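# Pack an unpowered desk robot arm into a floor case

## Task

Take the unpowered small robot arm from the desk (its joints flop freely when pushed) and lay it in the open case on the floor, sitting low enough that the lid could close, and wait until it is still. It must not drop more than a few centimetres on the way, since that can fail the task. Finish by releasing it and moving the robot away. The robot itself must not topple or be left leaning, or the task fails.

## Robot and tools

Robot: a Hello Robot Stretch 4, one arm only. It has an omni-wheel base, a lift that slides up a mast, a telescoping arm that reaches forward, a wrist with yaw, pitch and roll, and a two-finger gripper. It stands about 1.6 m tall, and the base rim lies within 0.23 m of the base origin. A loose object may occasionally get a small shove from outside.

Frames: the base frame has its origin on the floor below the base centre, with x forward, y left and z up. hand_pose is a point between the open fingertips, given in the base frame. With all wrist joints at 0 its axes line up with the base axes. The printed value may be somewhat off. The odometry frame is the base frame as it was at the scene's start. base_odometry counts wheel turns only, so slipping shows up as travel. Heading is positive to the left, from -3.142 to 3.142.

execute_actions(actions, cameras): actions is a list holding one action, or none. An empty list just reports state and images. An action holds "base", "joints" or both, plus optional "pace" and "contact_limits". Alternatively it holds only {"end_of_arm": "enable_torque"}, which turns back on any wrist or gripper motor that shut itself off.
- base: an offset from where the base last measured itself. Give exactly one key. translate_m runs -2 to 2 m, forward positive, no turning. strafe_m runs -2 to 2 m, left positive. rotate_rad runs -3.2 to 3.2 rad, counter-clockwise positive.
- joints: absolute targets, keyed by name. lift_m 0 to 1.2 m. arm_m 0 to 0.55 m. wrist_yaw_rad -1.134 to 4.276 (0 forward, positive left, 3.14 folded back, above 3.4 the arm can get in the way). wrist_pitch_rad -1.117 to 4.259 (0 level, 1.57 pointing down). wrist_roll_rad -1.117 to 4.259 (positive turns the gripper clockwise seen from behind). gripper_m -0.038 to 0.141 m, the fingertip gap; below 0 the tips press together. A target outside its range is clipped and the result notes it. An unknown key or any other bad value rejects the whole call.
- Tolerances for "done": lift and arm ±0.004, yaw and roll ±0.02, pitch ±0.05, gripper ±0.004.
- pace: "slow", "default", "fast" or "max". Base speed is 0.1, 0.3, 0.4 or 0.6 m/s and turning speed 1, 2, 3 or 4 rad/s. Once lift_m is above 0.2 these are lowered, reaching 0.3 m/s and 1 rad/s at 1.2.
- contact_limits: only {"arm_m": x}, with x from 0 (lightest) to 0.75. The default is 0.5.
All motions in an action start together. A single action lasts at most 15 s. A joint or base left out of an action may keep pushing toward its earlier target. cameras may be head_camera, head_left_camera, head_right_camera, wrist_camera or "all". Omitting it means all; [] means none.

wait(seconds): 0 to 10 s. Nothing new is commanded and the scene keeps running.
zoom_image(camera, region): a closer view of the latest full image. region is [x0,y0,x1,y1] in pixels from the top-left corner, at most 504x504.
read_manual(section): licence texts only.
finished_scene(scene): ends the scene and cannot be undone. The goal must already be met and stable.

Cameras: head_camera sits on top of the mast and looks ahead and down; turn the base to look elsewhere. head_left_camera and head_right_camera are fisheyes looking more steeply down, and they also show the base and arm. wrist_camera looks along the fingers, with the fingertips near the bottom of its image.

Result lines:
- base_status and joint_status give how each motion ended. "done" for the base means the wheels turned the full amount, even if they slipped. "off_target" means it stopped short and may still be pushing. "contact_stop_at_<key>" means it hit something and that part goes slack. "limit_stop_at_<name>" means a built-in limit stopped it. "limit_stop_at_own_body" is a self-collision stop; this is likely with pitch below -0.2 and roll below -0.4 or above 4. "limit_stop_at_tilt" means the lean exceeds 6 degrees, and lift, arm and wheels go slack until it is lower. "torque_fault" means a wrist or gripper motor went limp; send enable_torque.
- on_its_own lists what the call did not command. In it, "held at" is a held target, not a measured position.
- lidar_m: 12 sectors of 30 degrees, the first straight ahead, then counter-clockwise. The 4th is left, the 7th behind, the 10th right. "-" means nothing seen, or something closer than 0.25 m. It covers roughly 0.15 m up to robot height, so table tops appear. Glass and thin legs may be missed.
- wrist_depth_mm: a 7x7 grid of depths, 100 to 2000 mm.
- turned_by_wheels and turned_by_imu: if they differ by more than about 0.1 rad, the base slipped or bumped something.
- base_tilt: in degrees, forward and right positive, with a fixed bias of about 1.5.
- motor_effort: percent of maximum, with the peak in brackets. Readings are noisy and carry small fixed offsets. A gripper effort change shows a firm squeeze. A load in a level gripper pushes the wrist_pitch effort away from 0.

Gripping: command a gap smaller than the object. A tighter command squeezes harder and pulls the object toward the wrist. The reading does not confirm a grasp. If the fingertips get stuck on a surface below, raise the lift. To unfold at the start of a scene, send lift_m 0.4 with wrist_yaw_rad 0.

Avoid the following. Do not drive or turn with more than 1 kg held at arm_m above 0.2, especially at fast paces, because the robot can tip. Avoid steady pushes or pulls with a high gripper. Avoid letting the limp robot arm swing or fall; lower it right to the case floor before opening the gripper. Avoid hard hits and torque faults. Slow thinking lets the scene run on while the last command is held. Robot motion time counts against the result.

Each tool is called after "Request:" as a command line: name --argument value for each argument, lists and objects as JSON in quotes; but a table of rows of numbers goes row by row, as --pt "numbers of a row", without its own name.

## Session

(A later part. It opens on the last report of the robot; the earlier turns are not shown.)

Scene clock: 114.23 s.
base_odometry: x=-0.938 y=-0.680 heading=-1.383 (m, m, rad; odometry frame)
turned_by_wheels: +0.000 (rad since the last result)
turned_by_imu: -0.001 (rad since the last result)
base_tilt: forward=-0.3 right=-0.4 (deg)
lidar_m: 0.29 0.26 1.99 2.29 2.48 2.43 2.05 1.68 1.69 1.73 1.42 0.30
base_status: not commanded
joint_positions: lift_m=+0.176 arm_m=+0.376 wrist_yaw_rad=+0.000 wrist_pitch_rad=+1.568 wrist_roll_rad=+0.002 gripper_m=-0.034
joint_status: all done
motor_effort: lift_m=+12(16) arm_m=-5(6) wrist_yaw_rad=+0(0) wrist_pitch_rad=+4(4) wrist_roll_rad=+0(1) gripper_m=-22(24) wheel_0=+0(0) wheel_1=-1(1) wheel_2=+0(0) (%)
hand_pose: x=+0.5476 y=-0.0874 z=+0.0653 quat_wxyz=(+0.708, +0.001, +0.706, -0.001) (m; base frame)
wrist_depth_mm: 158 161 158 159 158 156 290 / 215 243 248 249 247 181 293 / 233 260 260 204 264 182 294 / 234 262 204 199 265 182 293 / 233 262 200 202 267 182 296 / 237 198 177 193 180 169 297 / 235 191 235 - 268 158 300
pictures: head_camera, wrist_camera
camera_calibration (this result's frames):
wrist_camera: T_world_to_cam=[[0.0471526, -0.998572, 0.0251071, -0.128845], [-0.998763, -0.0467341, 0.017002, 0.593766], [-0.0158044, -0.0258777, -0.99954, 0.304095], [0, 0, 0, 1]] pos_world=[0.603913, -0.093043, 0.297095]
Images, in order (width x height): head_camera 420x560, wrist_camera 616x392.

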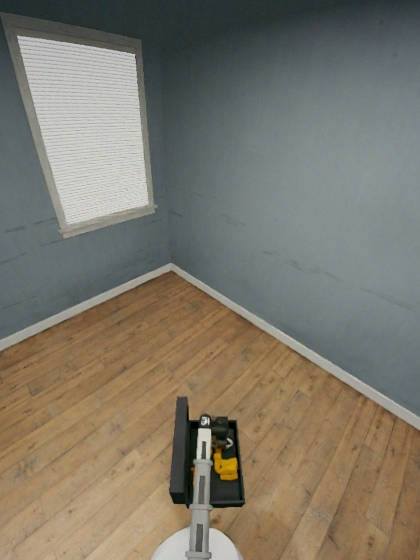

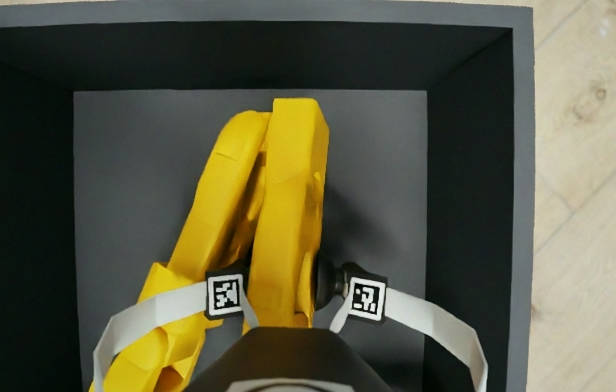

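Touching down (lift effort fell). Release gently.

Request:
execute_actions --actions '[{"joints":{"gripper_m":0.07},"pace":"slow"}]' --cameras '["wrist_camera"]'

Request:
execute_actions --actions '[{"joints":{"lift_m":0.5}}]' --cameras '["wrist_camera"]'

Request:
execute_actions --actions '[{"base":{"translate_m":-0.12},"joints":{"arm_m":0.35}}]'

Scene clock: 118.17 s.
base_odometry: x=-0.938 y=-0.680 heading=-1.383 (m, m, rad; odometry frame)
turned_by_wheels: +0.000 (rad since the last result)
turned_by_imu: -0.001 (rad since the last result)
base_tilt: forward=-0.4 right=-0.6 (deg)
lidar_m: 0.25 0.28 1.99 2.28 2.49 2.43 2.04 1.69 1.69 1.75 1.45 0.30
base_status: not commanded
joint_positions: lift_m=+0.175 arm_m=+0.376 wrist_yaw_rad=+0.000 wrist_pitch_rad=+1.570 wrist_roll_rad=+0.002 gripper_m=+0.070
joint_status: all done
motor_effort: lift_m=+16(16) arm_m=-5(5) wrist_yaw_rad=-1(0) wrist_pitch_rad=+0(7) wrist_roll_rad=+0(1) gripper_m=-3(25) wheel_0=+0(0) wheel_1=-1(1) wheel_2=+0(0) (%)
hand_pose: x=+0.5471 y=-0.0874 z=+0.0650 quat_wxyz=(+0.707, +0.001, +0.707, -0.001) (m; base frame)
wrist_depth_mm: 160 163 160 161 160 157 289 / 218 248 227 252 252 180 290 / 234 258 202 264 263 181 293 / 234 260 200 263 265 182 294 / 234 262 197 265 266 181 294 / 238 208 193 265 200 181 297 / 236 223 265 - 268 166 300
pictures: wrist_camera
camera_calibration (this result's frames):
wrist_camera: T_world_to_cam=[[0.0471863, -0.998572, 0.0250388, -0.128831], [-0.998737, -0.0467316, 0.0184418, 0.593228], [-0.0172454, -0.0258774, -0.999516, 0.30457], [0, 0, 0, 1]] pos_world=[0.603811, -0.0930431, 0.296708]
Images, in order (width x height): wrist_camera 616x392.

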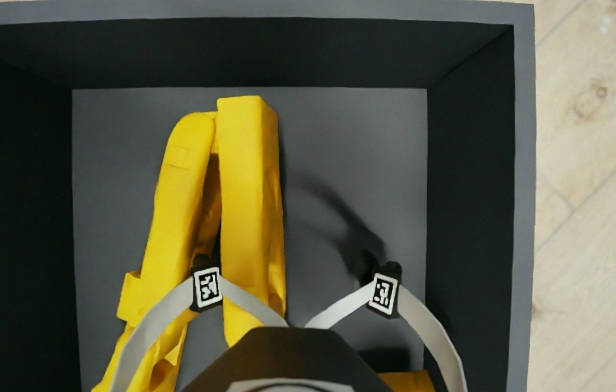

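Scene clock: 120.53 s.
base_odometry: x=-0.938 y=-0.680 heading=-1.383 (m, m, rad; odometry frame)
turned_by_wheels: +0.000 (rad since the last result)
turned_by_imu: -0.001 (rad since the last result)
base_tilt: forward=-0.4 right=-0.5 (deg)
lidar_m: 0.31 0.26 2.00 2.30 2.49 2.47 2.02 1.72 1.69 1.77 1.45 0.35
base_status: not commanded
joint_positions: lift_m=+0.499 arm_m=+0.376 wrist_yaw_rad=+0.000 wrist_pitch_rad=+1.569 wrist_roll_rad=+0.002 gripper_m=+0.070
joint_status: all done
motor_effort: lift_m=+26(29) arm_m=-5(5) wrist_yaw_rad=-1(0) wrist_pitch_rad=+4(5) wrist_roll_rad=+1(1) gripper_m=-5(4) wheel_0=+0(0) wheel_1=-1(1) wheel_2=+0(0) (%)
hand_pose: x=+0.5474 y=-0.0874 z=+0.3891 quat_wxyz=(+0.708, +0.001, +0.706, -0.001) (m; base frame)
wrist_depth_mm: 597 597 603 597 603 615 615 / 285 597 603 609 609 615 615 / 307 166 153 591 615 615 621 / 310 156 165 585 615 621 615 / 309 190 190 591 615 615 621 / 314 224 197 249 201 627 627 / 312 248 296 - 289 627 634
pictures: wrist_camera
camera_calibration (this result's frames):
wrist_camera: T_world_to_cam=[[0.0472746, -0.998567, 0.025077, -0.13702], [-0.998747, -0.0468402, 0.0176365, 0.587797], [-0.0164366, -0.0258793, -0.99953, 0.628075], [0, 0, 0, 1]] pos_world=[0.603861, -0.0930369, 0.620849]
Images, in order (width x height): wrist_camera 616x392.

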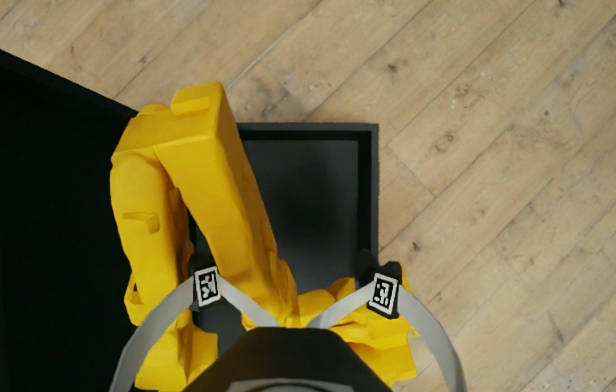

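Scene clock: 122.20 s.
base_odometry: x=-0.961 y=-0.562 heading=-1.383 (m, m, rad; odometry frame)
turned_by_wheels: +0.000 (rad since the last result)
turned_by_imu: -0.001 (rad since the last result)
base_tilt: forward=-0.5 right=-0.6 (deg)
lidar_m: 0.35 0.38 2.09 2.35 2.39 2.37 1.92 1.59 1.62 1.86 1.51 0.42
base_status: done
joint_positions: lift_m=+0.499 arm_m=+0.351 wrist_yaw_rad=+0.000 wrist_pitch_rad=+1.569 wrist_roll_rad=+0.002 gripper_m=+0.070
joint_status: all done
motor_effort: lift_m=+27(27) arm_m=-5(7) wrist_yaw_rad=-1(2) wrist_pitch_rad=+2(4) wrist_roll_rad=+0(0) gripper_m=-3(3) wheel_0=-1(6) wheel_1=-2(4) wheel_2=-2(7) (%)
hand_pose: x=+0.5224 y=-0.0874 z=+0.3891 quat_wxyz=(+0.708, +0.001, +0.706, -0.001) (m; base frame)
wrist_depth_mm: 300 439 488 530 603 609 615 / 303 449 580 580 603 615 615 / 297 165 152 580 603 621 609 / 300 156 167 585 615 621 627 / 297 190 190 585 621 627 627 / 303 224 197 249 202 627 627 / 287 249 297 - 287 627 627
pictures: head_camera, head_left_camera, head_right_camera, wrist_camera
camera_calibration (this result's frames):
wrist_camera: T_world_to_cam=[[0.0473757, -0.998562, 0.025074, -0.135891], [-0.998741, -0.0469397, 0.0176995, 0.562833], [-0.0164971, -0.0258809, -0.999529, 0.627696], [0, 0, 0, 1]] pos_world=[0.578917, -0.0930312, 0.620846]
Images, in order (width x height): head_camera 420x560, head_left_camera 420x672, head_right_camera 420x672, wrist_camera 616x392.

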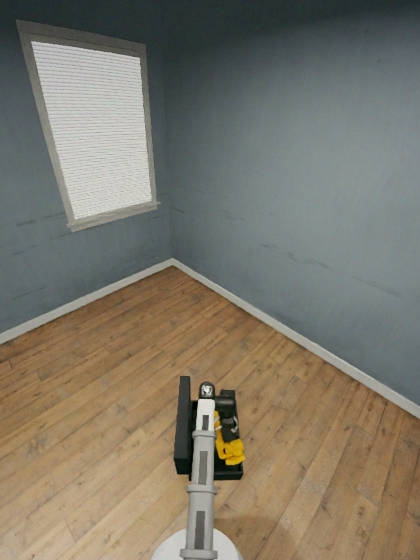

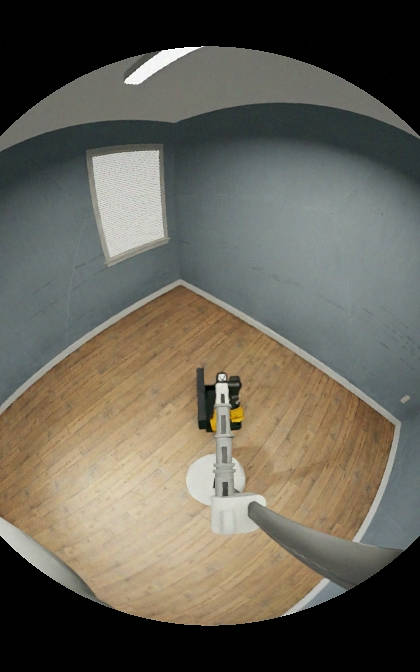

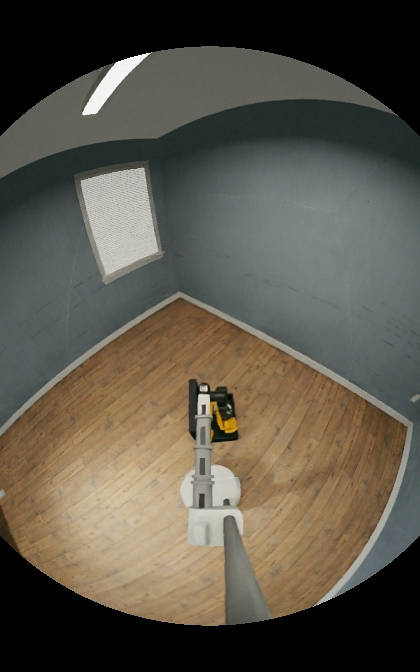

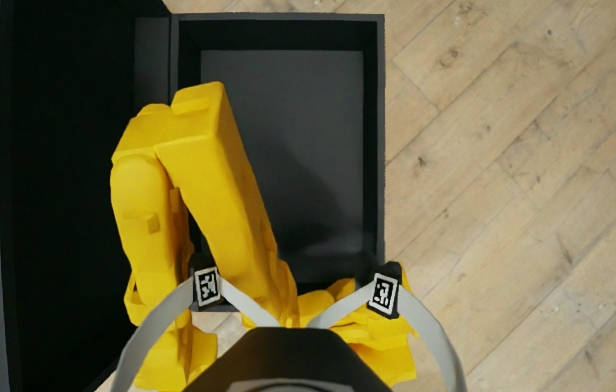

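Request:
execute_actions --actions '[{"base":{"translate_m":0.14},"pace":"slow"}]' --cameras '["wrist_camera","head_camera"]'

Request:
execute_actions --actions '[{"joints":{"lift_m":0.27},"pace":"slow"}]' --cameras '["wrist_camera","head_camera"]'

Request:
zoom_image --camera "head_camera" --region '[150,380,280,520]'

Scene clock: 125.27 s.
base_odometry: x=-0.934 y=-0.700 heading=-1.383 (m, m, rad; odometry frame)
turned_by_wheels: +0.000 (rad since the last result)
turned_by_imu: -0.001 (rad since the last result)
base_tilt: forward=-0.5 right=-0.6 (deg)
lidar_m: 0.25 0.25 2.01 2.28 2.47 2.46 2.07 1.71 1.70 1.72 1.43 0.29
base_status: done
joint_positions: lift_m=+0.499 arm_m=+0.351 wrist_yaw_rad=+0.000 wrist_pitch_rad=+1.569 wrist_roll_rad=+0.002 gripper_m=+0.070
joint_status: not commanded
motor_effort: lift_m=+26(27) arm_m=-6(6) wrist_yaw_rad=-1(0) wrist_pitch_rad=+2(2) wrist_roll_rad=+0(0) gripper_m=-3(2) wheel_0=+2(4) wheel_1=+2(3) wheel_2=-1(7) (%)
hand_pose: x=+0.5224 y=-0.0874 z=+0.3891 quat_wxyz=(+0.708, +0.001, +0.706, -0.001) (m; base frame)
wrist_depth_mm: 591 603 603 597 609 603 603 / 285 597 597 603 603 615 621 / 309 165 153 574 609 621 621 / 309 156 167 591 603 615 621 / 307 191 190 585 615 627 627 / 315 224 198 249 200 621 627 / 310 249 297 - 290 627 640
pictures: head_camera, wrist_camera
camera_calibration (this result's frames):
wrist_camera: T_world_to_cam=[[0.0473758, -0.998562, 0.025074, -0.135891], [-0.998741, -0.0469399, 0.0176995, 0.562829], [-0.0164971, -0.0258809, -0.999529, 0.627696], [0, 0, 0, 1]] pos_world=[0.578914, -0.0930312, 0.620846]
Images, in order (width x height): head_camera 420x560, wrist_camera 616x392.

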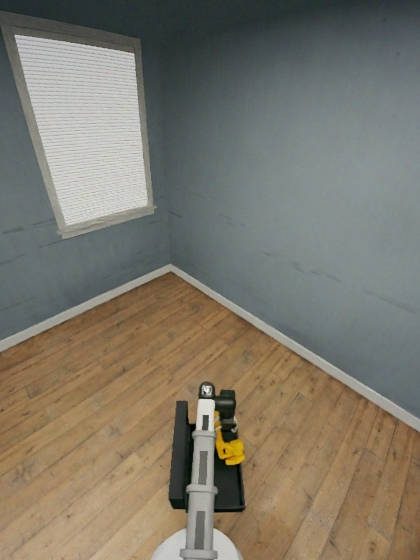

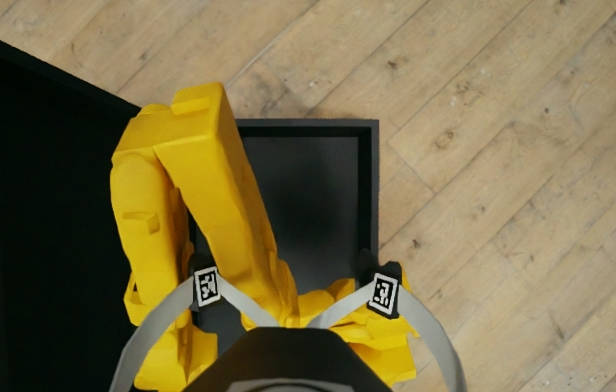

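Scene clock: 127.83 s.
base_odometry: x=-0.934 y=-0.700 heading=-1.383 (m, m, rad; odometry frame)
turned_by_wheels: +0.000 (rad since the last result)
turned_by_imu: -0.001 (rad since the last result)
base_tilt: forward=-0.5 right=-0.5 (deg)
lidar_m: 0.33 0.26 1.99 2.27 2.48 2.48 2.05 1.72 1.71 1.70 1.41 0.30
base_status: not commanded
joint_positions: lift_m=+0.270 arm_m=+0.351 wrist_yaw_rad=+0.000 wrist_pitch_rad=+1.569 wrist_roll_rad=+0.002 gripper_m=+0.070
joint_status: all done
motor_effort: lift_m=+15(27) arm_m=-6(6) wrist_yaw_rad=-1(0) wrist_pitch_rad=+2(2) wrist_roll_rad=+0(1) gripper_m=-4(4) wheel_0=+2(1) wheel_1=+2(2) wheel_2=-1(1) (%)
hand_pose: x=+0.5224 y=-0.0874 z=+0.1601 quat_wxyz=(+0.708, +0.001, +0.706, -0.001) (m; base frame)
wrist_depth_mm: 370 373 377 375 379 382 384 / 239 264 243 272 268 382 382 / 240 167 152 355 353 384 387 / 241 156 167 359 355 389 389 / 241 191 189 357 281 392 389 / 245 220 196 254 200 392 389 / 245 244 296 - 274 394 394
pictures: head_camera, wrist_camera
camera_calibration (this result's frames):
wrist_camera: T_world_to_cam=[[0.0473996, -0.998561, 0.0250754, -0.130161], [-0.99874, -0.0469644, 0.0176684, 0.566893], [-0.0164653, -0.0258813, -0.999529, 0.398755], [0, 0, 0, 1]] pos_world=[0.578914, -0.0930298, 0.391815]
Images, in order (width x height): head_camera 420x560, wrist_camera 616x392.

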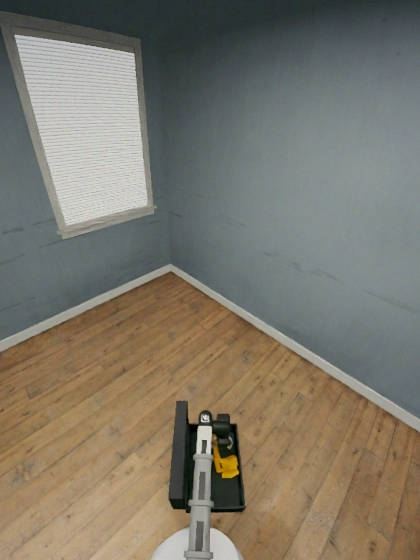

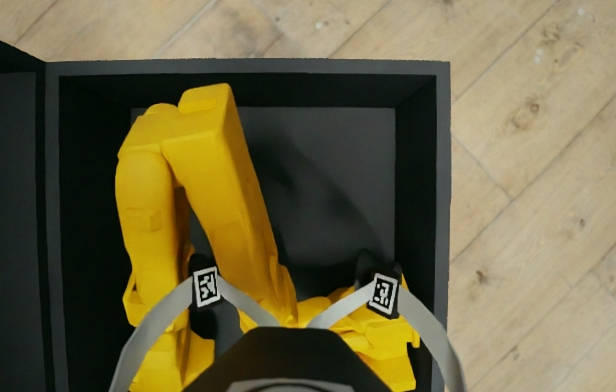

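Region (150, 380, 280, 520) of head_camera's 420x560 image, scaled by 3.600, with more detail than that image has; it fills the left 468 columns of this view, and the rest is white.

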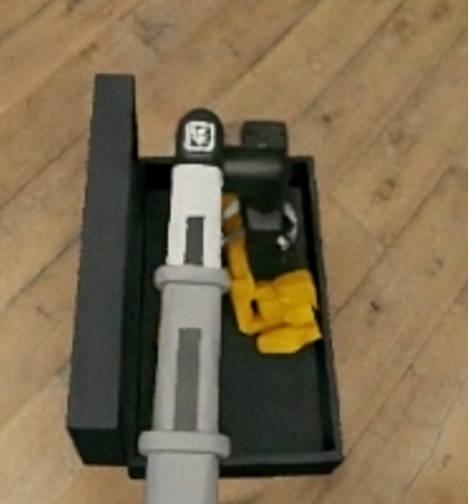

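Request:
execute_actions --actions '[{"base":{"strafe_m":0.012},"joints":{"lift_m":0.17},"pace":"slow"}]' --cameras '["wrist_camera"]'

Request:
execute_actions --actions '[{"joints":{"arm_m":0.31,"gripper_m":0.055},"pace":"slow"}]' --cameras '["wrist_camera"]'

Request:
execute_actions --actions '[{"joints":{"lift_m":0.22},"pace":"slow"}]' --cameras '["wrist_camera","head_camera"]'

Scene clock: 130.10 s.
base_odometry: x=-0.923 y=-0.698 heading=-1.383 (m, m, rad; odometry frame)
turned_by_wheels: +0.000 (rad since the last result)
turned_by_imu: -0.001 (rad since the last result)
base_tilt: forward=-0.2 right=-0.5 (deg)
lidar_m: 0.30 0.26 1.99 2.27 2.49 2.45 2.09 1.73 1.70 1.72 1.43 0.30
base_status: done
joint_positions: lift_m=+0.170 arm_m=+0.351 wrist_yaw_rad=+0.000 wrist_pitch_rad=+1.570 wrist_roll_rad=+0.002 gripper_m=+0.070
joint_status: all done
motor_effort: lift_m=+13(15) arm_m=-6(5) wrist_yaw_rad=-1(1) wrist_pitch_rad=+0(3) wrist_roll_rad=+0(0) gripper_m=-5(6) wheel_0=-3(4) wheel_1=+1(5) wheel_2=+0(1) (%)
hand_pose: x=+0.5222 y=-0.0874 z=+0.0602 quat_wxyz=(+0.708, +0.001, +0.707, -0.001) (m; base frame)
wrist_depth_mm: 170 172 170 170 170 167 157 / 211 253 240 256 257 205 159 / 216 254 197 258 258 206 160 / 216 255 197 258 259 206 160 / 216 256 191 260 262 206 160 / 219 204 189 260 202 205 159 / 218 224 259 - 264 189 157
pictures: wrist_camera
camera_calibration (this result's frames):
wrist_camera: T_world_to_cam=[[0.0474169, -0.998561, 0.0250441, -0.127656], [-0.998728, -0.0469651, 0.0183306, 0.568417], [-0.017128, -0.0258814, -0.999518, 0.299313], [0, 0, 0, 1]] pos_world=[0.578874, -0.0930298, 0.291947]
Images, in order (width x height): wrist_camera 616x392.

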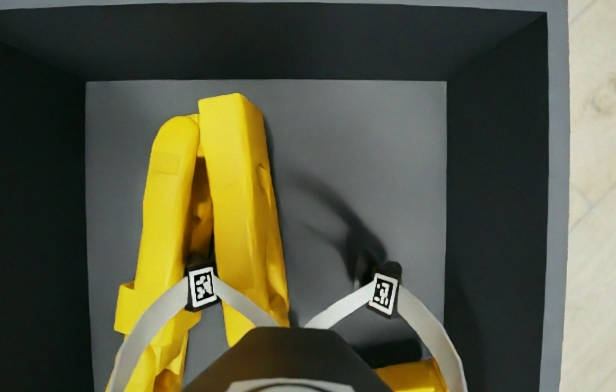

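Scene clock: 131.63 s.
base_odometry: x=-0.923 y=-0.698 heading=-1.383 (m, m, rad; odometry frame)
turned_by_wheels: +0.000 (rad since the last result)
turned_by_imu: -0.001 (rad since the last result)
base_tilt: forward=-0.4 right=-0.6 (deg)
lidar_m: 0.25 0.25 1.99 2.29 2.49 2.43 2.07 1.71 1.71 1.72 1.44 0.28
base_status: not commanded
joint_positions: lift_m=+0.170 arm_m=+0.311 wrist_yaw_rad=+0.000 wrist_pitch_rad=+1.567 wrist_roll_rad=+0.002 gripper_m=+0.055
joint_status: all done
motor_effort: lift_m=+13(13) arm_m=-7(6) wrist_yaw_rad=-2(2) wrist_pitch_rad=+8(8) wrist_roll_rad=+0(0) gripper_m=-1(3) wheel_0=-3(3) wheel_1=+1(1) wheel_2=+0(0) (%)
hand_pose: x=+0.4833 y=-0.0874 z=+0.0602 quat_wxyz=(+0.709, +0.001, +0.706, -0.001) (m; base frame)
wrist_depth_mm: 216 252 254 256 257 206 160 / 218 254 256 258 258 208 161 / 214 254 198 258 260 209 158 / 214 257 197 259 262 209 163 / 213 256 196 260 263 208 162 / 218 206 191 214 264 208 162 / 216 213 262 - 211 193 160
pictures: wrist_camera
camera_calibration (this result's frames):
wrist_camera: T_world_to_cam=[[0.0474745, -0.998555, 0.025187, -0.125849], [-0.998773, -0.0470988, 0.0153044, 0.529797], [-0.014096, -0.0258826, -0.999566, 0.297186], [0, 0, 0, 1]] pos_world=[0.539311, -0.0930221, 0.292118]
Images, in order (width x height): wrist_camera 616x392.

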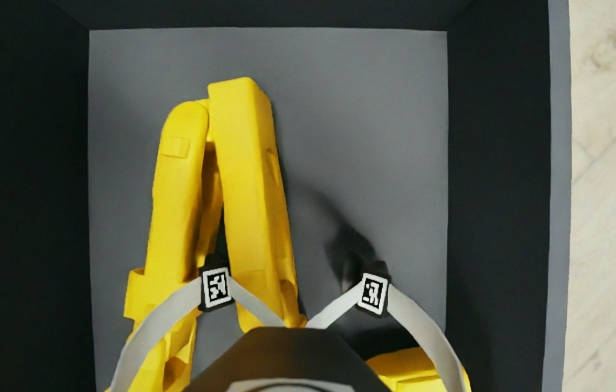

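Scene clock: 132.90 s.
base_odometry: x=-0.923 y=-0.698 heading=-1.383 (m, m, rad; odometry frame)
turned_by_wheels: +0.000 (rad since the last result)
turned_by_imu: +0.000 (rad since the last result)
base_tilt: forward=-0.5 right=-0.6 (deg)
lidar_m: 0.25 0.26 1.99 2.27 2.48 2.47 2.08 1.73 1.72 1.74 1.45 0.31
base_status: not commanded
joint_positions: lift_m=+0.219 arm_m=+0.311 wrist_yaw_rad=+0.000 wrist_pitch_rad=+1.570 wrist_roll_rad=+0.002 gripper_m=+0.055
joint_status: all done
motor_effort: lift_m=+26(27) arm_m=-6(7) wrist_yaw_rad=-1(2) wrist_pitch_rad=+0(9) wrist_roll_rad=+0(0) gripper_m=-6(5) wheel_0=-3(3) wheel_1=+1(1) wheel_2=+0(0) (%)
hand_pose: x=+0.4822 y=-0.0874 z=+0.1091 quat_wxyz=(+0.707, +0.001, +0.707, -0.001) (m; base frame)
wrist_depth_mm: 216 259 264 264 264 223 332 / 217 298 211 303 306 224 332 / 214 262 181 304 306 227 334 / 214 263 189 309 307 227 338 / 213 279 200 306 312 226 338 / 216 260 193 213 236 243 342 / 216 228 262 - 220 223 342
pictures: head_camera, wrist_camera
camera_calibration (this result's frames):
wrist_camera: T_world_to_cam=[[0.0473119, -0.998567, 0.02503, -0.126931], [-0.998728, -0.0468527, 0.0186247, 0.527511], [-0.0174253, -0.0258794, -0.999513, 0.347668], [0, 0, 0, 1]] pos_world=[0.538903, -0.0930362, 0.340851]
Images, in order (width x height): head_camera 420x560, wrist_camera 616x392.

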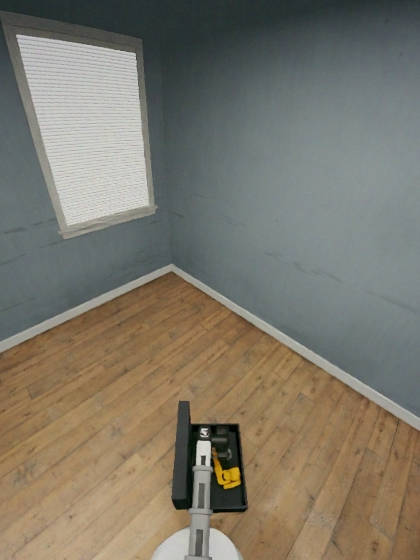

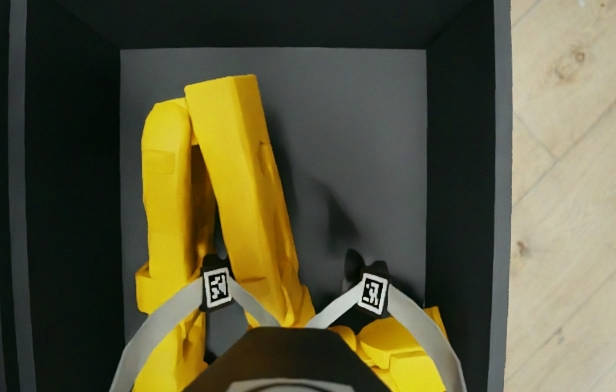

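Request:
execute_actions --actions '[{"joints":{"lift_m":0.17},"pace":"slow"}]' --cameras '[]'

Request:
execute_actions --actions '[{"joints":{"gripper_m":0.12}}]' --cameras '["wrist_camera"]'

Request:
execute_actions --actions '[{"joints":{"gripper_m":0.085}}]' --cameras '["wrist_camera"]'

Request:
execute_actions --actions '[{"joints":{"lift_m":0.22},"pace":"slow"}]' --cameras '["wrist_camera","head_camera"]'

Scene clock: 134.63 s.
base_odometry: x=-0.923 y=-0.698 heading=-1.383 (m, m, rad; odometry frame)
turned_by_wheels: +0.000 (rad since the last result)
turned_by_imu: -0.001 (rad since the last result)
base_tilt: forward=-0.4 right=-0.5 (deg)
lidar_m: 0.27 0.25 1.97 2.28 2.51 2.47 2.07 1.72 1.71 1.72 1.42 0.27
base_status: not commanded
joint_positions: lift_m=+0.171 arm_m=+0.311 wrist_yaw_rad=+0.000 wrist_pitch_rad=+1.569 wrist_roll_rad=+0.002 gripper_m=+0.055
joint_status: all done
motor_effort: lift_m=+12(28) arm_m=-6(6) wrist_yaw_rad=-1(1) wrist_pitch_rad=+2(6) wrist_roll_rad=-1(1) gripper_m=-1(7) wheel_0=-3(3) wheel_1=+1(1) wheel_2=+0(0) (%)
hand_pose: x=+0.4824 y=-0.0874 z=+0.0603 quat_wxyz=(+0.708, +0.001, +0.707, -0.001) (m; base frame)
wrist_depth_mm: 216 251 255 256 257 205 159 / 218 254 254 256 258 208 161 / 214 254 196 258 259 209 158 / 214 256 198 260 260 209 163 / 213 256 200 260 262 209 162 / 217 207 190 213 263 208 161 / 216 214 260 - 210 191 160
pictures: none
No camera images: the call's "cameras" was empty. Leave "cameras" out to get every camera's image.

Scene clock: 136.17 s.
base_odometry: x=-0.923 y=-0.698 heading=-1.383 (m, m, rad; odometry frame)
turned_by_wheels: +0.000 (rad since the last result)
turned_by_imu: +0.000 (rad since the last result)
base_tilt: forward=-0.3 right=-0.5 (deg)
lidar_m: 0.25 0.25 2.00 2.26 2.46 2.42 2.08 1.70 1.70 1.75 1.46 0.26
base_status: not commanded
joint_positions: lift_m=+0.171 arm_m=+0.311 wrist_yaw_rad=+0.000 wrist_pitch_rad=+1.570 wrist_roll_rad=+0.002 gripper_m=+0.120
joint_status: all done
motor_effort: lift_m=+13(12) arm_m=-6(6) wrist_yaw_rad=-2(1) wrist_pitch_rad=+1(2) wrist_roll_rad=+0(0) gripper_m=-1(6) wheel_0=-3(3) wheel_1=+1(1) wheel_2=+0(0) (%)
hand_pose: x=+0.4823 y=-0.0874 z=+0.0603 quat_wxyz=(+0.708, +0.001, +0.707, -0.001) (m; base frame)
wrist_depth_mm: 217 255 254 255 257 205 159 / 218 254 255 258 260 207 161 / 215 256 198 258 259 208 161 / 215 256 202 260 263 208 162 / 214 206 191 260 262 208 162 / 219 202 189 232 216 207 160 / 216 220 262 - 204 180 159
pictures: wrist_camera
camera_calibration (this result's frames):
wrist_camera: T_world_to_cam=[[0.0474845, -0.998558, 0.025045, -0.125796], [-0.998726, -0.0470333, 0.0183078, 0.528528], [-0.0171034, -0.0258824, -0.999519, 0.29866], [0, 0, 0, 1]] pos_world=[0.538936, -0.0930259, 0.291991]
Images, in order (width x height): wrist_camera 616x392.

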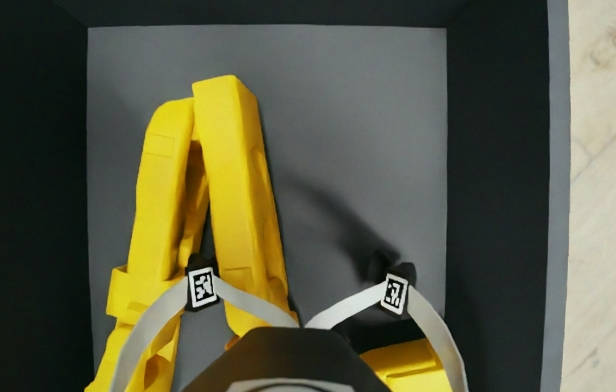

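Scene clock: 137.40 s.
base_odometry: x=-0.923 y=-0.698 heading=-1.383 (m, m, rad; odometry frame)
turned_by_wheels: +0.000 (rad since the last result)
turned_by_imu: +0.000 (rad since the last result)
base_tilt: forward=-0.4 right=-0.5 (deg)
lidar_m: 0.27 0.25 1.98 2.24 2.48 2.46 2.08 1.73 1.71 1.73 1.44 0.25
base_status: not commanded
joint_positions: lift_m=+0.171 arm_m=+0.311 wrist_yaw_rad=+0.000 wrist_pitch_rad=+1.570 wrist_roll_rad=+0.002 gripper_m=+0.085
joint_status: all done
motor_effort: lift_m=+12(13) arm_m=-6(6) wrist_yaw_rad=-1(2) wrist_pitch_rad=+0(0) wrist_roll_rad=-1(1) gripper_m=-2(5) wheel_0=-3(3) wheel_1=+1(1) wheel_2=+0(0) (%)
hand_pose: x=+0.4823 y=-0.0874 z=+0.0603 quat_wxyz=(+0.708, +0.001, +0.707, -0.001) (m; base frame)
wrist_depth_mm: 217 253 254 256 257 205 159 / 218 255 256 256 257 206 160 / 214 256 198 258 259 208 162 / 215 254 202 259 262 208 162 / 215 206 190 262 263 208 162 / 219 202 190 231 216 206 160 / 216 220 262 - 206 180 159
pictures: wrist_camera
camera_calibration (this result's frames):
wrist_camera: T_world_to_cam=[[0.0474845, -0.998558, 0.025045, -0.125796], [-0.998726, -0.0470333, 0.0183078, 0.528528], [-0.0171034, -0.0258824, -0.999519, 0.29866], [0, 0, 0, 1]] pos_world=[0.538936, -0.0930259, 0.291991]
Images, in order (width x height): wrist_camera 616x392.

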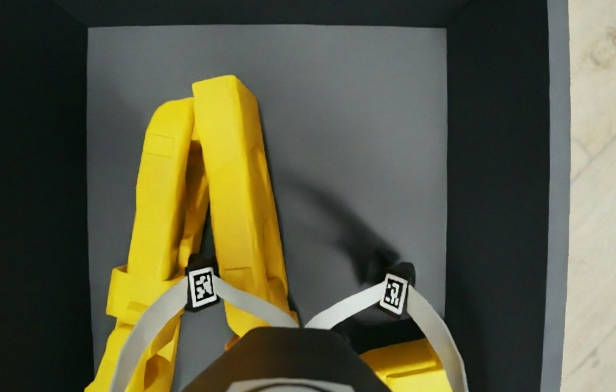

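Scene clock: 138.67 s.
base_odometry: x=-0.923 y=-0.698 heading=-1.383 (m, m, rad; odometry frame)
turned_by_wheels: +0.000 (rad since the last result)
turned_by_imu: +0.000 (rad since the last result)
base_tilt: forward=-0.4 right=-0.6 (deg)
lidar_m: 0.30 0.26 1.98 2.25 2.45 2.46 2.07 1.71 1.72 1.74 1.43 0.30
base_status: not commanded
joint_positions: lift_m=+0.219 arm_m=+0.311 wrist_yaw_rad=+0.000 wrist_pitch_rad=+1.570 wrist_roll_rad=+0.002 gripper_m=+0.085
joint_status: all done
motor_effort: lift_m=+26(26) arm_m=-6(6) wrist_yaw_rad=-1(2) wrist_pitch_rad=-1(2) wrist_roll_rad=+0(1) gripper_m=-5(2) wheel_0=-3(3) wheel_1=+1(1) wheel_2=+0(0) (%)
hand_pose: x=+0.4821 y=-0.0874 z=+0.1091 quat_wxyz=(+0.707, +0.001, +0.707, -0.001) (m; base frame)
wrist_depth_mm: 216 259 264 264 264 223 332 / 216 278 301 301 306 224 330 / 213 188 197 304 307 226 334 / 213 202 195 306 307 228 338 / 213 222 200 309 309 227 338 / 216 223 203 238 213 242 342 / 214 248 310 - 221 208 343
pictures: head_camera, wrist_camera
camera_calibration (this result's frames):
wrist_camera: T_world_to_cam=[[0.0473594, -0.998565, 0.0250171, -0.126948], [-0.998721, -0.0468934, 0.0188969, 0.527387], [-0.0176966, -0.0258801, -0.999508, 0.347797], [0, 0, 0, 1]] pos_world=[0.538879, -0.0930339, 0.340836]
Images, in order (width x height): head_camera 420x560, wrist_camera 616x392.

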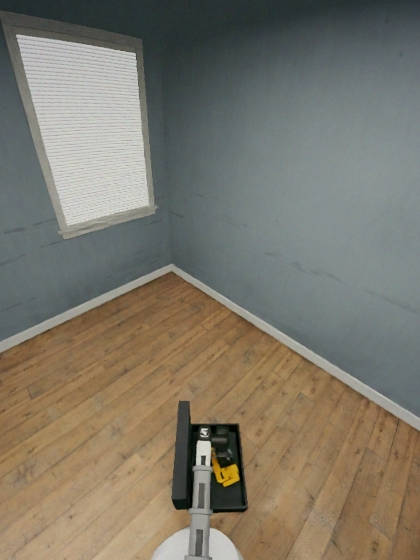

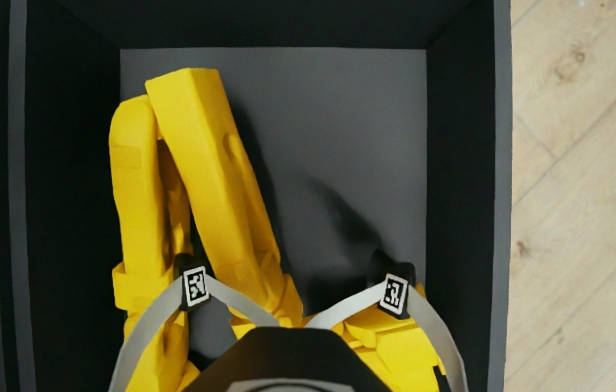

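Request:
execute_actions --actions '[{"joints":{"lift_m":0.175,"gripper_m":0.12},"pace":"slow"}]' --cameras '[]'

Request:
execute_actions --actions '[{"base":{"strafe_m":0.035},"pace":"slow"}]' --cameras '["wrist_camera"]'

Request:
execute_actions --actions '[{"base":{"strafe_m":-0.025},"pace":"slow"}]' --cameras '["wrist_camera"]'

Request:
execute_actions --actions '[{"joints":{"lift_m":0.22},"pace":"slow"}]' --cameras '["wrist_camera"]'

Scene clock: 141.20 s.
base_odometry: x=-0.923 y=-0.698 heading=-1.383 (m, m, rad; odometry frame)
turned_by_wheels: +0.000 (rad since the last result)
turned_by_imu: -0.001 (rad since the last result)
base_tilt: forward=-0.3 right=-0.6 (deg)
lidar_m: 0.25 0.25 1.98 2.27 2.47 2.42 2.07 1.72 1.72 1.73 1.44 0.29
base_status: not commanded
joint_positions: lift_m=+0.176 arm_m=+0.311 wrist_yaw_rad=+0.000 wrist_pitch_rad=+1.570 wrist_roll_rad=+0.002 gripper_m=+0.120
joint_status: all done
motor_effort: lift_m=+11(23) arm_m=-6(6) wrist_yaw_rad=-2(1) wrist_pitch_rad=+1(4) wrist_roll_rad=-1(0) gripper_m=+0(0) wheel_0=-3(2) wheel_1=+1(1) wheel_2=+0(0) (%)
hand_pose: x=+0.4822 y=-0.0874 z=+0.0653 quat_wxyz=(+0.707, +0.001, +0.707, -0.001) (m; base frame)
wrist_depth_mm: 217 258 259 262 262 205 159 / 219 260 262 264 264 207 160 / 214 203 232 265 266 208 161 / 215 220 200 266 267 209 161 / 214 209 196 266 267 208 161 / 219 208 198 265 196 206 229 / 217 211 266 - 191 181 229
pictures: none
No camera images: the call's "cameras" was empty. Leave "cameras" out to get every camera's image.

Scene clock: 142.60 s.
base_odometry: x=-0.889 y=-0.691 heading=-1.384 (m, m, rad; odometry frame)
turned_by_wheels: +0.000 (rad since the last result)
turned_by_imu: -0.001 (rad since the last result)
base_tilt: forward=-0.4 right=-0.7 (deg)
lidar_m: 0.38 0.25 1.96 2.24 2.42 2.45 2.11 1.75 1.75 1.75 1.46 0.29
base_status: done
joint_positions: lift_m=+0.176 arm_m=+0.311 wrist_yaw_rad=+0.001 wrist_pitch_rad=+1.569 wrist_roll_rad=+0.001 gripper_m=+0.120
joint_status: not commanded
motor_effort: lift_m=+11(11) arm_m=-6(6) wrist_yaw_rad=-5(6) wrist_pitch_rad=+2(2) wrist_roll_rad=+4(3) gripper_m=+1(2) wheel_0=-5(9) wheel_1=+2(9) wheel_2=-1(2) (%)
hand_pose: x=+0.4825 y=-0.0874 z=+0.0653 quat_wxyz=(+0.708, +0.000, +0.707, +0.000) (m; base frame)
wrist_depth_mm: 169 234 254 255 255 249 198 / 170 235 260 263 265 266 199 / 167 206 206 264 265 266 200 / 168 206 200 265 267 267 200 / 167 209 196 267 268 270 201 / 170 209 197 212 199 253 199 / 169 211 266 - 191 234 197
pictures: wrist_camera
camera_calibration (this result's frames):
wrist_camera: T_world_to_cam=[[0.0499395, -0.998438, 0.025065, -0.127107], [-0.998613, -0.0494983, 0.0179258, 0.528397], [-0.0166571, -0.0259254, -0.999525, 0.303517], [0, 0, 0, 1]] pos_world=[0.539067, -0.0928851, 0.297087]
Images, in order (width x height): wrist_camera 616x392.

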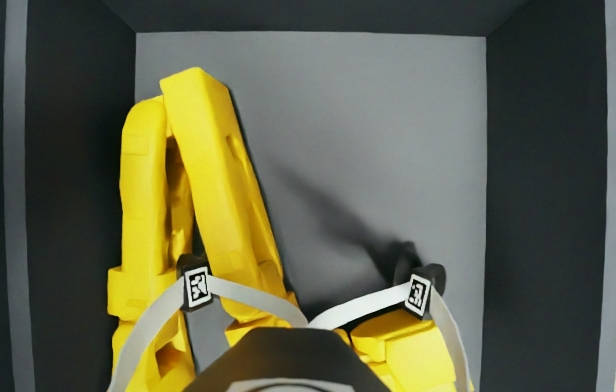

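Scene clock: 143.83 s.
base_odometry: x=-0.913 y=-0.696 heading=-1.384 (m, m, rad; odometry frame)
turned_by_wheels: +0.000 (rad since the last result)
turned_by_imu: +0.000 (rad since the last result)
base_tilt: forward=-0.5 right=-0.5 (deg)
lidar_m: 0.32 0.25 1.96 2.24 2.47 2.45 2.07 1.75 1.73 1.74 1.45 0.28
base_status: done
joint_positions: lift_m=+0.175 arm_m=+0.311 wrist_yaw_rad=+0.000 wrist_pitch_rad=+1.569 wrist_roll_rad=+0.002 gripper_m=+0.120
joint_status: not commanded
motor_effort: lift_m=+13(13) arm_m=-6(6) wrist_yaw_rad=-2(5) wrist_pitch_rad=+1(3) wrist_roll_rad=+2(3) gripper_m=+3(1) wheel_0=+3(4) wheel_1=-2(5) wheel_2=+0(1) (%)
hand_pose: x=+0.4823 y=-0.0874 z=+0.0652 quat_wxyz=(+0.708, +0.000, +0.707, +0.000) (m; base frame)
wrist_depth_mm: 202 255 258 259 259 225 - / 202 243 260 262 262 229 172 / 198 201 240 262 264 230 173 / 199 206 213 264 265 231 174 / 200 209 198 266 266 229 174 / 204 207 197 236 196 228 172 / 201 221 266 - 189 211 -
pictures: wrist_camera
camera_calibration (this result's frames):
wrist_camera: T_world_to_cam=[[0.0482587, -0.998521, 0.0250554, -0.126293], [-0.998692, -0.0478127, 0.0181063, 0.528422], [-0.0168816, -0.0258965, -0.999522, 0.303505], [0, 0, 0, 1]] pos_world=[0.53895, -0.0929814, 0.296956]
Images, in order (width x height): wrist_camera 616x392.

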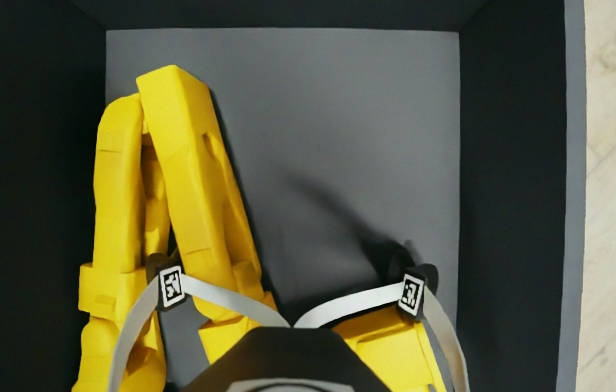

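Scene clock: 145.07 s.
base_odometry: x=-0.913 y=-0.696 heading=-1.384 (m, m, rad; odometry frame)
turned_by_wheels: +0.000 (rad since the last result)
turned_by_imu: +0.000 (rad since the last result)
base_tilt: forward=-0.4 right=-0.4 (deg)
lidar_m: 0.28 0.25 1.96 2.26 2.48 2.44 2.07 1.70 1.73 1.76 1.45 0.28
base_status: not commanded
joint_positions: lift_m=+0.220 arm_m=+0.311 wrist_yaw_rad=+0.000 wrist_pitch_rad=+1.569 wrist_roll_rad=+0.002 gripper_m=+0.120
joint_status: all done
motor_effort: lift_m=+24(23) arm_m=-6(6) wrist_yaw_rad=-2(1) wrist_pitch_rad=+0(1) wrist_roll_rad=+2(2) gripper_m=+3(2) wheel_0=+3(3) wheel_1=-1(2) wheel_2=+0(0) (%)
hand_pose: x=+0.4823 y=-0.0874 z=+0.1093 quat_wxyz=(+0.708, +0.001, +0.707, -0.001) (m; base frame)
wrist_depth_mm: 202 257 259 259 259 226 334 / 203 301 304 306 306 227 336 / 200 249 258 306 309 229 338 / 200 252 274 306 310 229 338 / 200 250 237 309 309 229 340 / 203 245 241 264 216 213 342 / 202 245 309 - 233 225 343
pictures: wrist_camera
camera_calibration (this result's frames):
wrist_camera: T_world_to_cam=[[0.0481312, -0.998527, 0.0250531, -0.127335], [-0.998698, -0.047684, 0.0181517, 0.527614], [-0.0169303, -0.0258942, -0.999521, 0.347559], [0, 0, 0, 1]] pos_world=[0.53894, -0.0929888, 0.341006]
Images, in order (width x height): wrist_camera 616x392.

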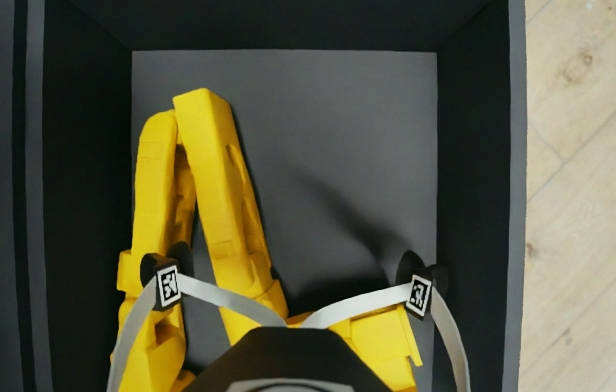

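Free. Raise and back off.

Request:
execute_actions --actions '[{"joints":{"lift_m":0.55}}]' --cameras '["wrist_camera"]'

Request:
execute_actions --actions '[{"base":{"translate_m":-0.3},"joints":{"arm_m":0.05},"pace":"fast"}]' --cameras '["head_camera"]'

Request:
zoom_image --camera "head_camera" --region '[130,310,290,480]'

Scene clock: 147.83 s.
base_odometry: x=-0.913 y=-0.696 heading=-1.384 (m, m, rad; odometry frame)
turned_by_wheels: +0.000 (rad since the last result)
turned_by_imu: -0.001 (rad since the last result)
base_tilt: forward=-0.3 right=-0.6 (deg)
lidar_m: 0.25 0.25 1.96 2.25 2.47 2.46 2.10 1.73 1.71 1.75 1.46 0.27
base_status: not commanded
joint_positions: lift_m=+0.550 arm_m=+0.311 wrist_yaw_rad=+0.000 wrist_pitch_rad=+1.570 wrist_roll_rad=+0.002 gripper_m=+0.120
joint_status: all done
motor_effort: lift_m=+24(24) arm_m=-6(6) wrist_yaw_rad=-2(1) wrist_pitch_rad=+0(1) wrist_roll_rad=+2(2) gripper_m=-3(3) wheel_0=+3(3) wheel_1=-2(2) wheel_2=+0(0) (%)
hand_pose: x=+0.4823 y=-0.0874 z=+0.4393 quat_wxyz=(+0.708, +0.001, +0.707, -0.001) (m; base frame)
wrist_depth_mm: 239 640 647 654 668 647 661 / 241 389 654 661 661 668 661 / 241 421 574 627 661 668 668 / 243 418 569 627 661 668 676 / 244 384 569 580 634 691 683 / 246 336 521 647 216 676 683 / 247 413 512 - 691 676 683
pictures: wrist_camera
camera_calibration (this result's frames):
wrist_camera: T_world_to_cam=[[0.048026, -0.998532, 0.0250462, -0.135547], [-0.9987, -0.0475752, 0.0182966, 0.521516], [-0.0170782, -0.0258924, -0.999519, 0.6775], [0, 0, 0, 1]] pos_world=[0.538919, -0.092995, 0.671027]
Images, in order (width x height): wrist_camera 616x392.

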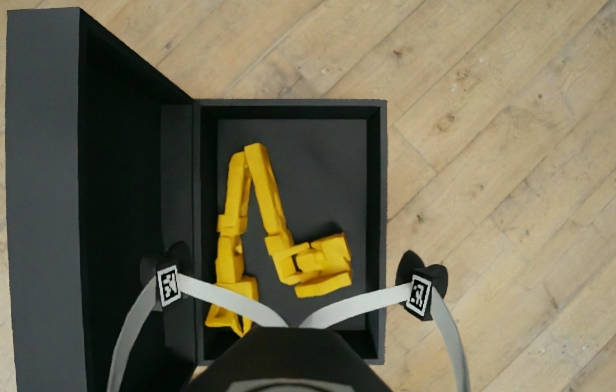

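Scene clock: 149.93 s.
base_odometry: x=-0.969 y=-0.401 heading=-1.384 (m, m, rad; odometry frame)
turned_by_wheels: +0.000 (rad since the last result)
turned_by_imu: +0.000 (rad since the last result)
base_tilt: forward=-0.4 right=-0.7 (deg)
lidar_m: 0.54 2.18 2.19 2.47 2.25 2.22 1.85 1.52 1.50 1.73 1.67 0.62
base_status: done
joint_positions: lift_m=+0.550 arm_m=+0.051 wrist_yaw_rad=+0.000 wrist_pitch_rad=+1.570 wrist_roll_rad=+0.002 gripper_m=+0.120
joint_status: all done
motor_effort: lift_m=+24(24) arm_m=-6(6) wrist_yaw_rad=+0(2) wrist_pitch_rad=-1(0) wrist_roll_rad=+1(1) gripper_m=+1(3) wheel_0=+0(6) wheel_1=+1(9) wheel_2=+0(12) (%)
hand_pose: x=+0.2220 y=-0.0874 z=+0.4393 quat_wxyz=(+0.707, +0.001, +0.707, -0.001) (m; base frame)
wrist_depth_mm: 640 647 654 654 661 661 668 / 640 647 654 661 661 676 676 / 654 661 654 654 668 668 676 / 647 654 654 668 661 676 676 / 654 654 452 627 668 668 676 / 647 452 445 452 218 676 676 / 654 449 449 - 676 676 683
pictures: head_camera
Images, in order (width x height): head_camera 420x560.

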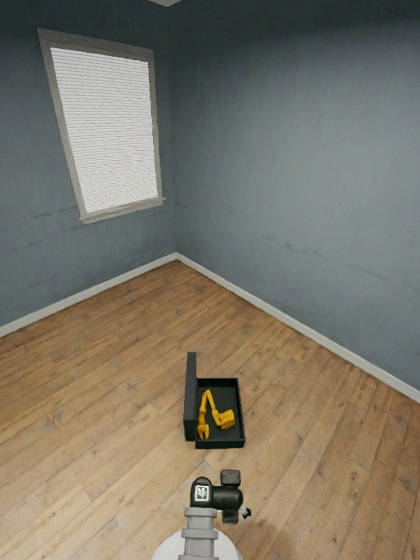

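Region (130, 310, 290, 480) of head_camera's 420x560 image, scaled by 2.965, with more detail than that image has; it fills the left 474 columns of this view, and the rest is white.

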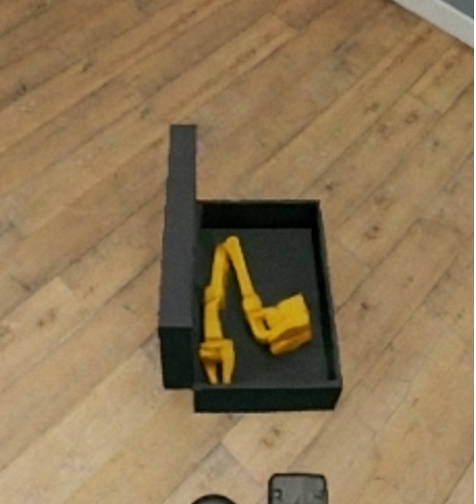

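Request:
execute_actions --actions '[{"joints":{"wrist_pitch_rad":0.15,"lift_m":0.22,"arm_m":0}}]' --cameras '["wrist_camera"]'

Scene clock: 152.77 s.
base_odometry: x=-0.969 y=-0.401 heading=-1.384 (m, m, rad; odometry frame)
turned_by_wheels: +0.000 (rad since the last result)
turned_by_imu: -0.001 (rad since the last result)
base_tilt: forward=-0.3 right=-0.6 (deg)
lidar_m: 0.54 2.21 2.19 2.50 2.24 2.25 1.83 1.52 1.52 1.74 1.67 0.61
base_status: not commanded
joint_positions: lift_m=+0.220 arm_m=+0.001 wrist_yaw_rad=+0.000 wrist_pitch_rad=+0.153 wrist_roll_rad=+0.002 gripper_m=+0.120
joint_status: all done
motor_effort: lift_m=+14(23) arm_m=-6(8) wrist_yaw_rad=+0(0) wrist_pitch_rad=-9(13) wrist_roll_rad=+1(1) gripper_m=-2(2) wheel_0=+0(0) wheel_1=+1(1) wheel_2=+0(0) (%)
hand_pose: x=+0.4571 y=-0.0874 z=+0.3547 quat_wxyz=(+0.997, +0.001, +0.076, +0.000) (m; base frame)
wrist_depth_mm: 1618 1863 - 1863 1576 1281 1138 / 1756 1983 - 1863 1576 1281 1182 / 1756 1921 - 1921 1618 1336 1182 / 1708 322 715 1863 1661 1336 1229 / 1205 329 732 1336 1397 1308 1205 / 831 338 554 759 217 946 960 / 647 351 492 - 683 715 732
pictures: wrist_camera
camera_calibration (this result's frames):
wrist_camera: T_world_to_cam=[[-0.0174281, -0.998552, 0.0508909, -0.111467], [-0.171281, -0.0471645, -0.984093, 0.475337], [0.985068, -0.0258675, -0.170211, -0.159676], [0, 0, 0, 1]] pos_world=[0.236765, -0.0930174, 0.44627]
Images, in order (width x height): wrist_camera 616x392.

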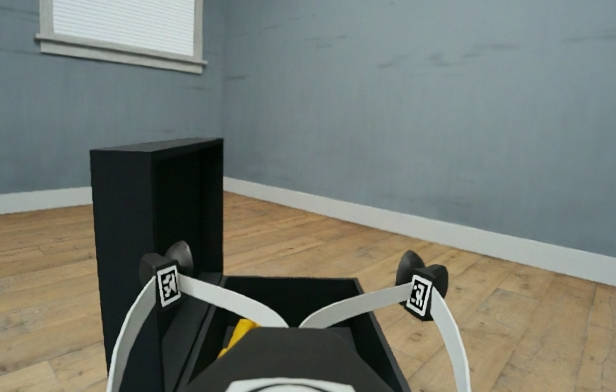

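Request:
execute_actions --actions '[{"joints":{"wrist_pitch_rad":1.0,"lift_m":0.45,"arm_m":0.12,"wrist_yaw_rad":0.3}}]' --cameras '["wrist_camera"]'

Scene clock: 155.17 s.
base_odometry: x=-0.969 y=-0.401 heading=-1.384 (m, m, rad; odometry frame)
turned_by_wheels: +0.000 (rad since the last result)
turned_by_imu: -0.001 (rad since the last result)
base_tilt: forward=-0.4 right=-0.6 (deg)
lidar_m: 0.51 2.18 2.19 2.49 2.27 2.23 1.82 1.52 1.53 1.75 1.67 0.60
base_status: not commanded
joint_positions: lift_m=+0.450 arm_m=+0.119 wrist_yaw_rad=+0.300 wrist_pitch_rad=+1.001 wrist_roll_rad=+0.002 gripper_m=+0.120
joint_status: all done
motor_effort: lift_m=+24(21) arm_m=+6(6) wrist_yaw_rad=-1(0) wrist_pitch_rad=-3(5) wrist_roll_rad=+1(2) gripper_m=+0(2) wheel_0=+0(0) wheel_1=+1(1) wheel_2=+0(0) (%)
hand_pose: x=+0.4644 y=-0.0375 z=+0.3849 quat_wxyz=(+0.868, -0.071, +0.475, +0.131) (m; base frame)
wrist_depth_mm: 931 931 300 574 991 1025 1008 / 831 842 272 654 732 878 891 / 750 741 322 603 741 768 809 / 676 683 439 615 615 707 723 / 615 621 627 580 603 640 661 / 574 564 569 580 216 597 615 / 525 535 549 - 559 559 564
pictures: wrist_camera
camera_calibration (this result's frames):
wrist_camera: T_world_to_cam=[[0.320533, -0.946083, 0.0467441, -0.216439], [-0.799382, -0.296646, -0.522484, 0.613315], [0.50818, 0.130107, -0.851367, 0.328984], [0, 0, 0, 1]] pos_world=[0.392466, -0.0656356, 0.61065]
Images, in order (width x height): wrist_camera 616x392.

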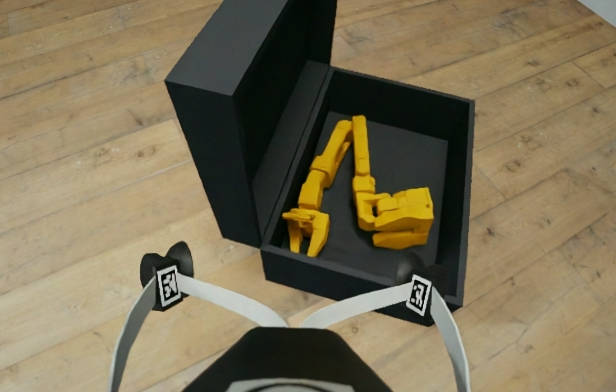

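Lying flat inside; the lid is deep.

Request:
finished_scene --scene 1

The scene is finished: the task was done.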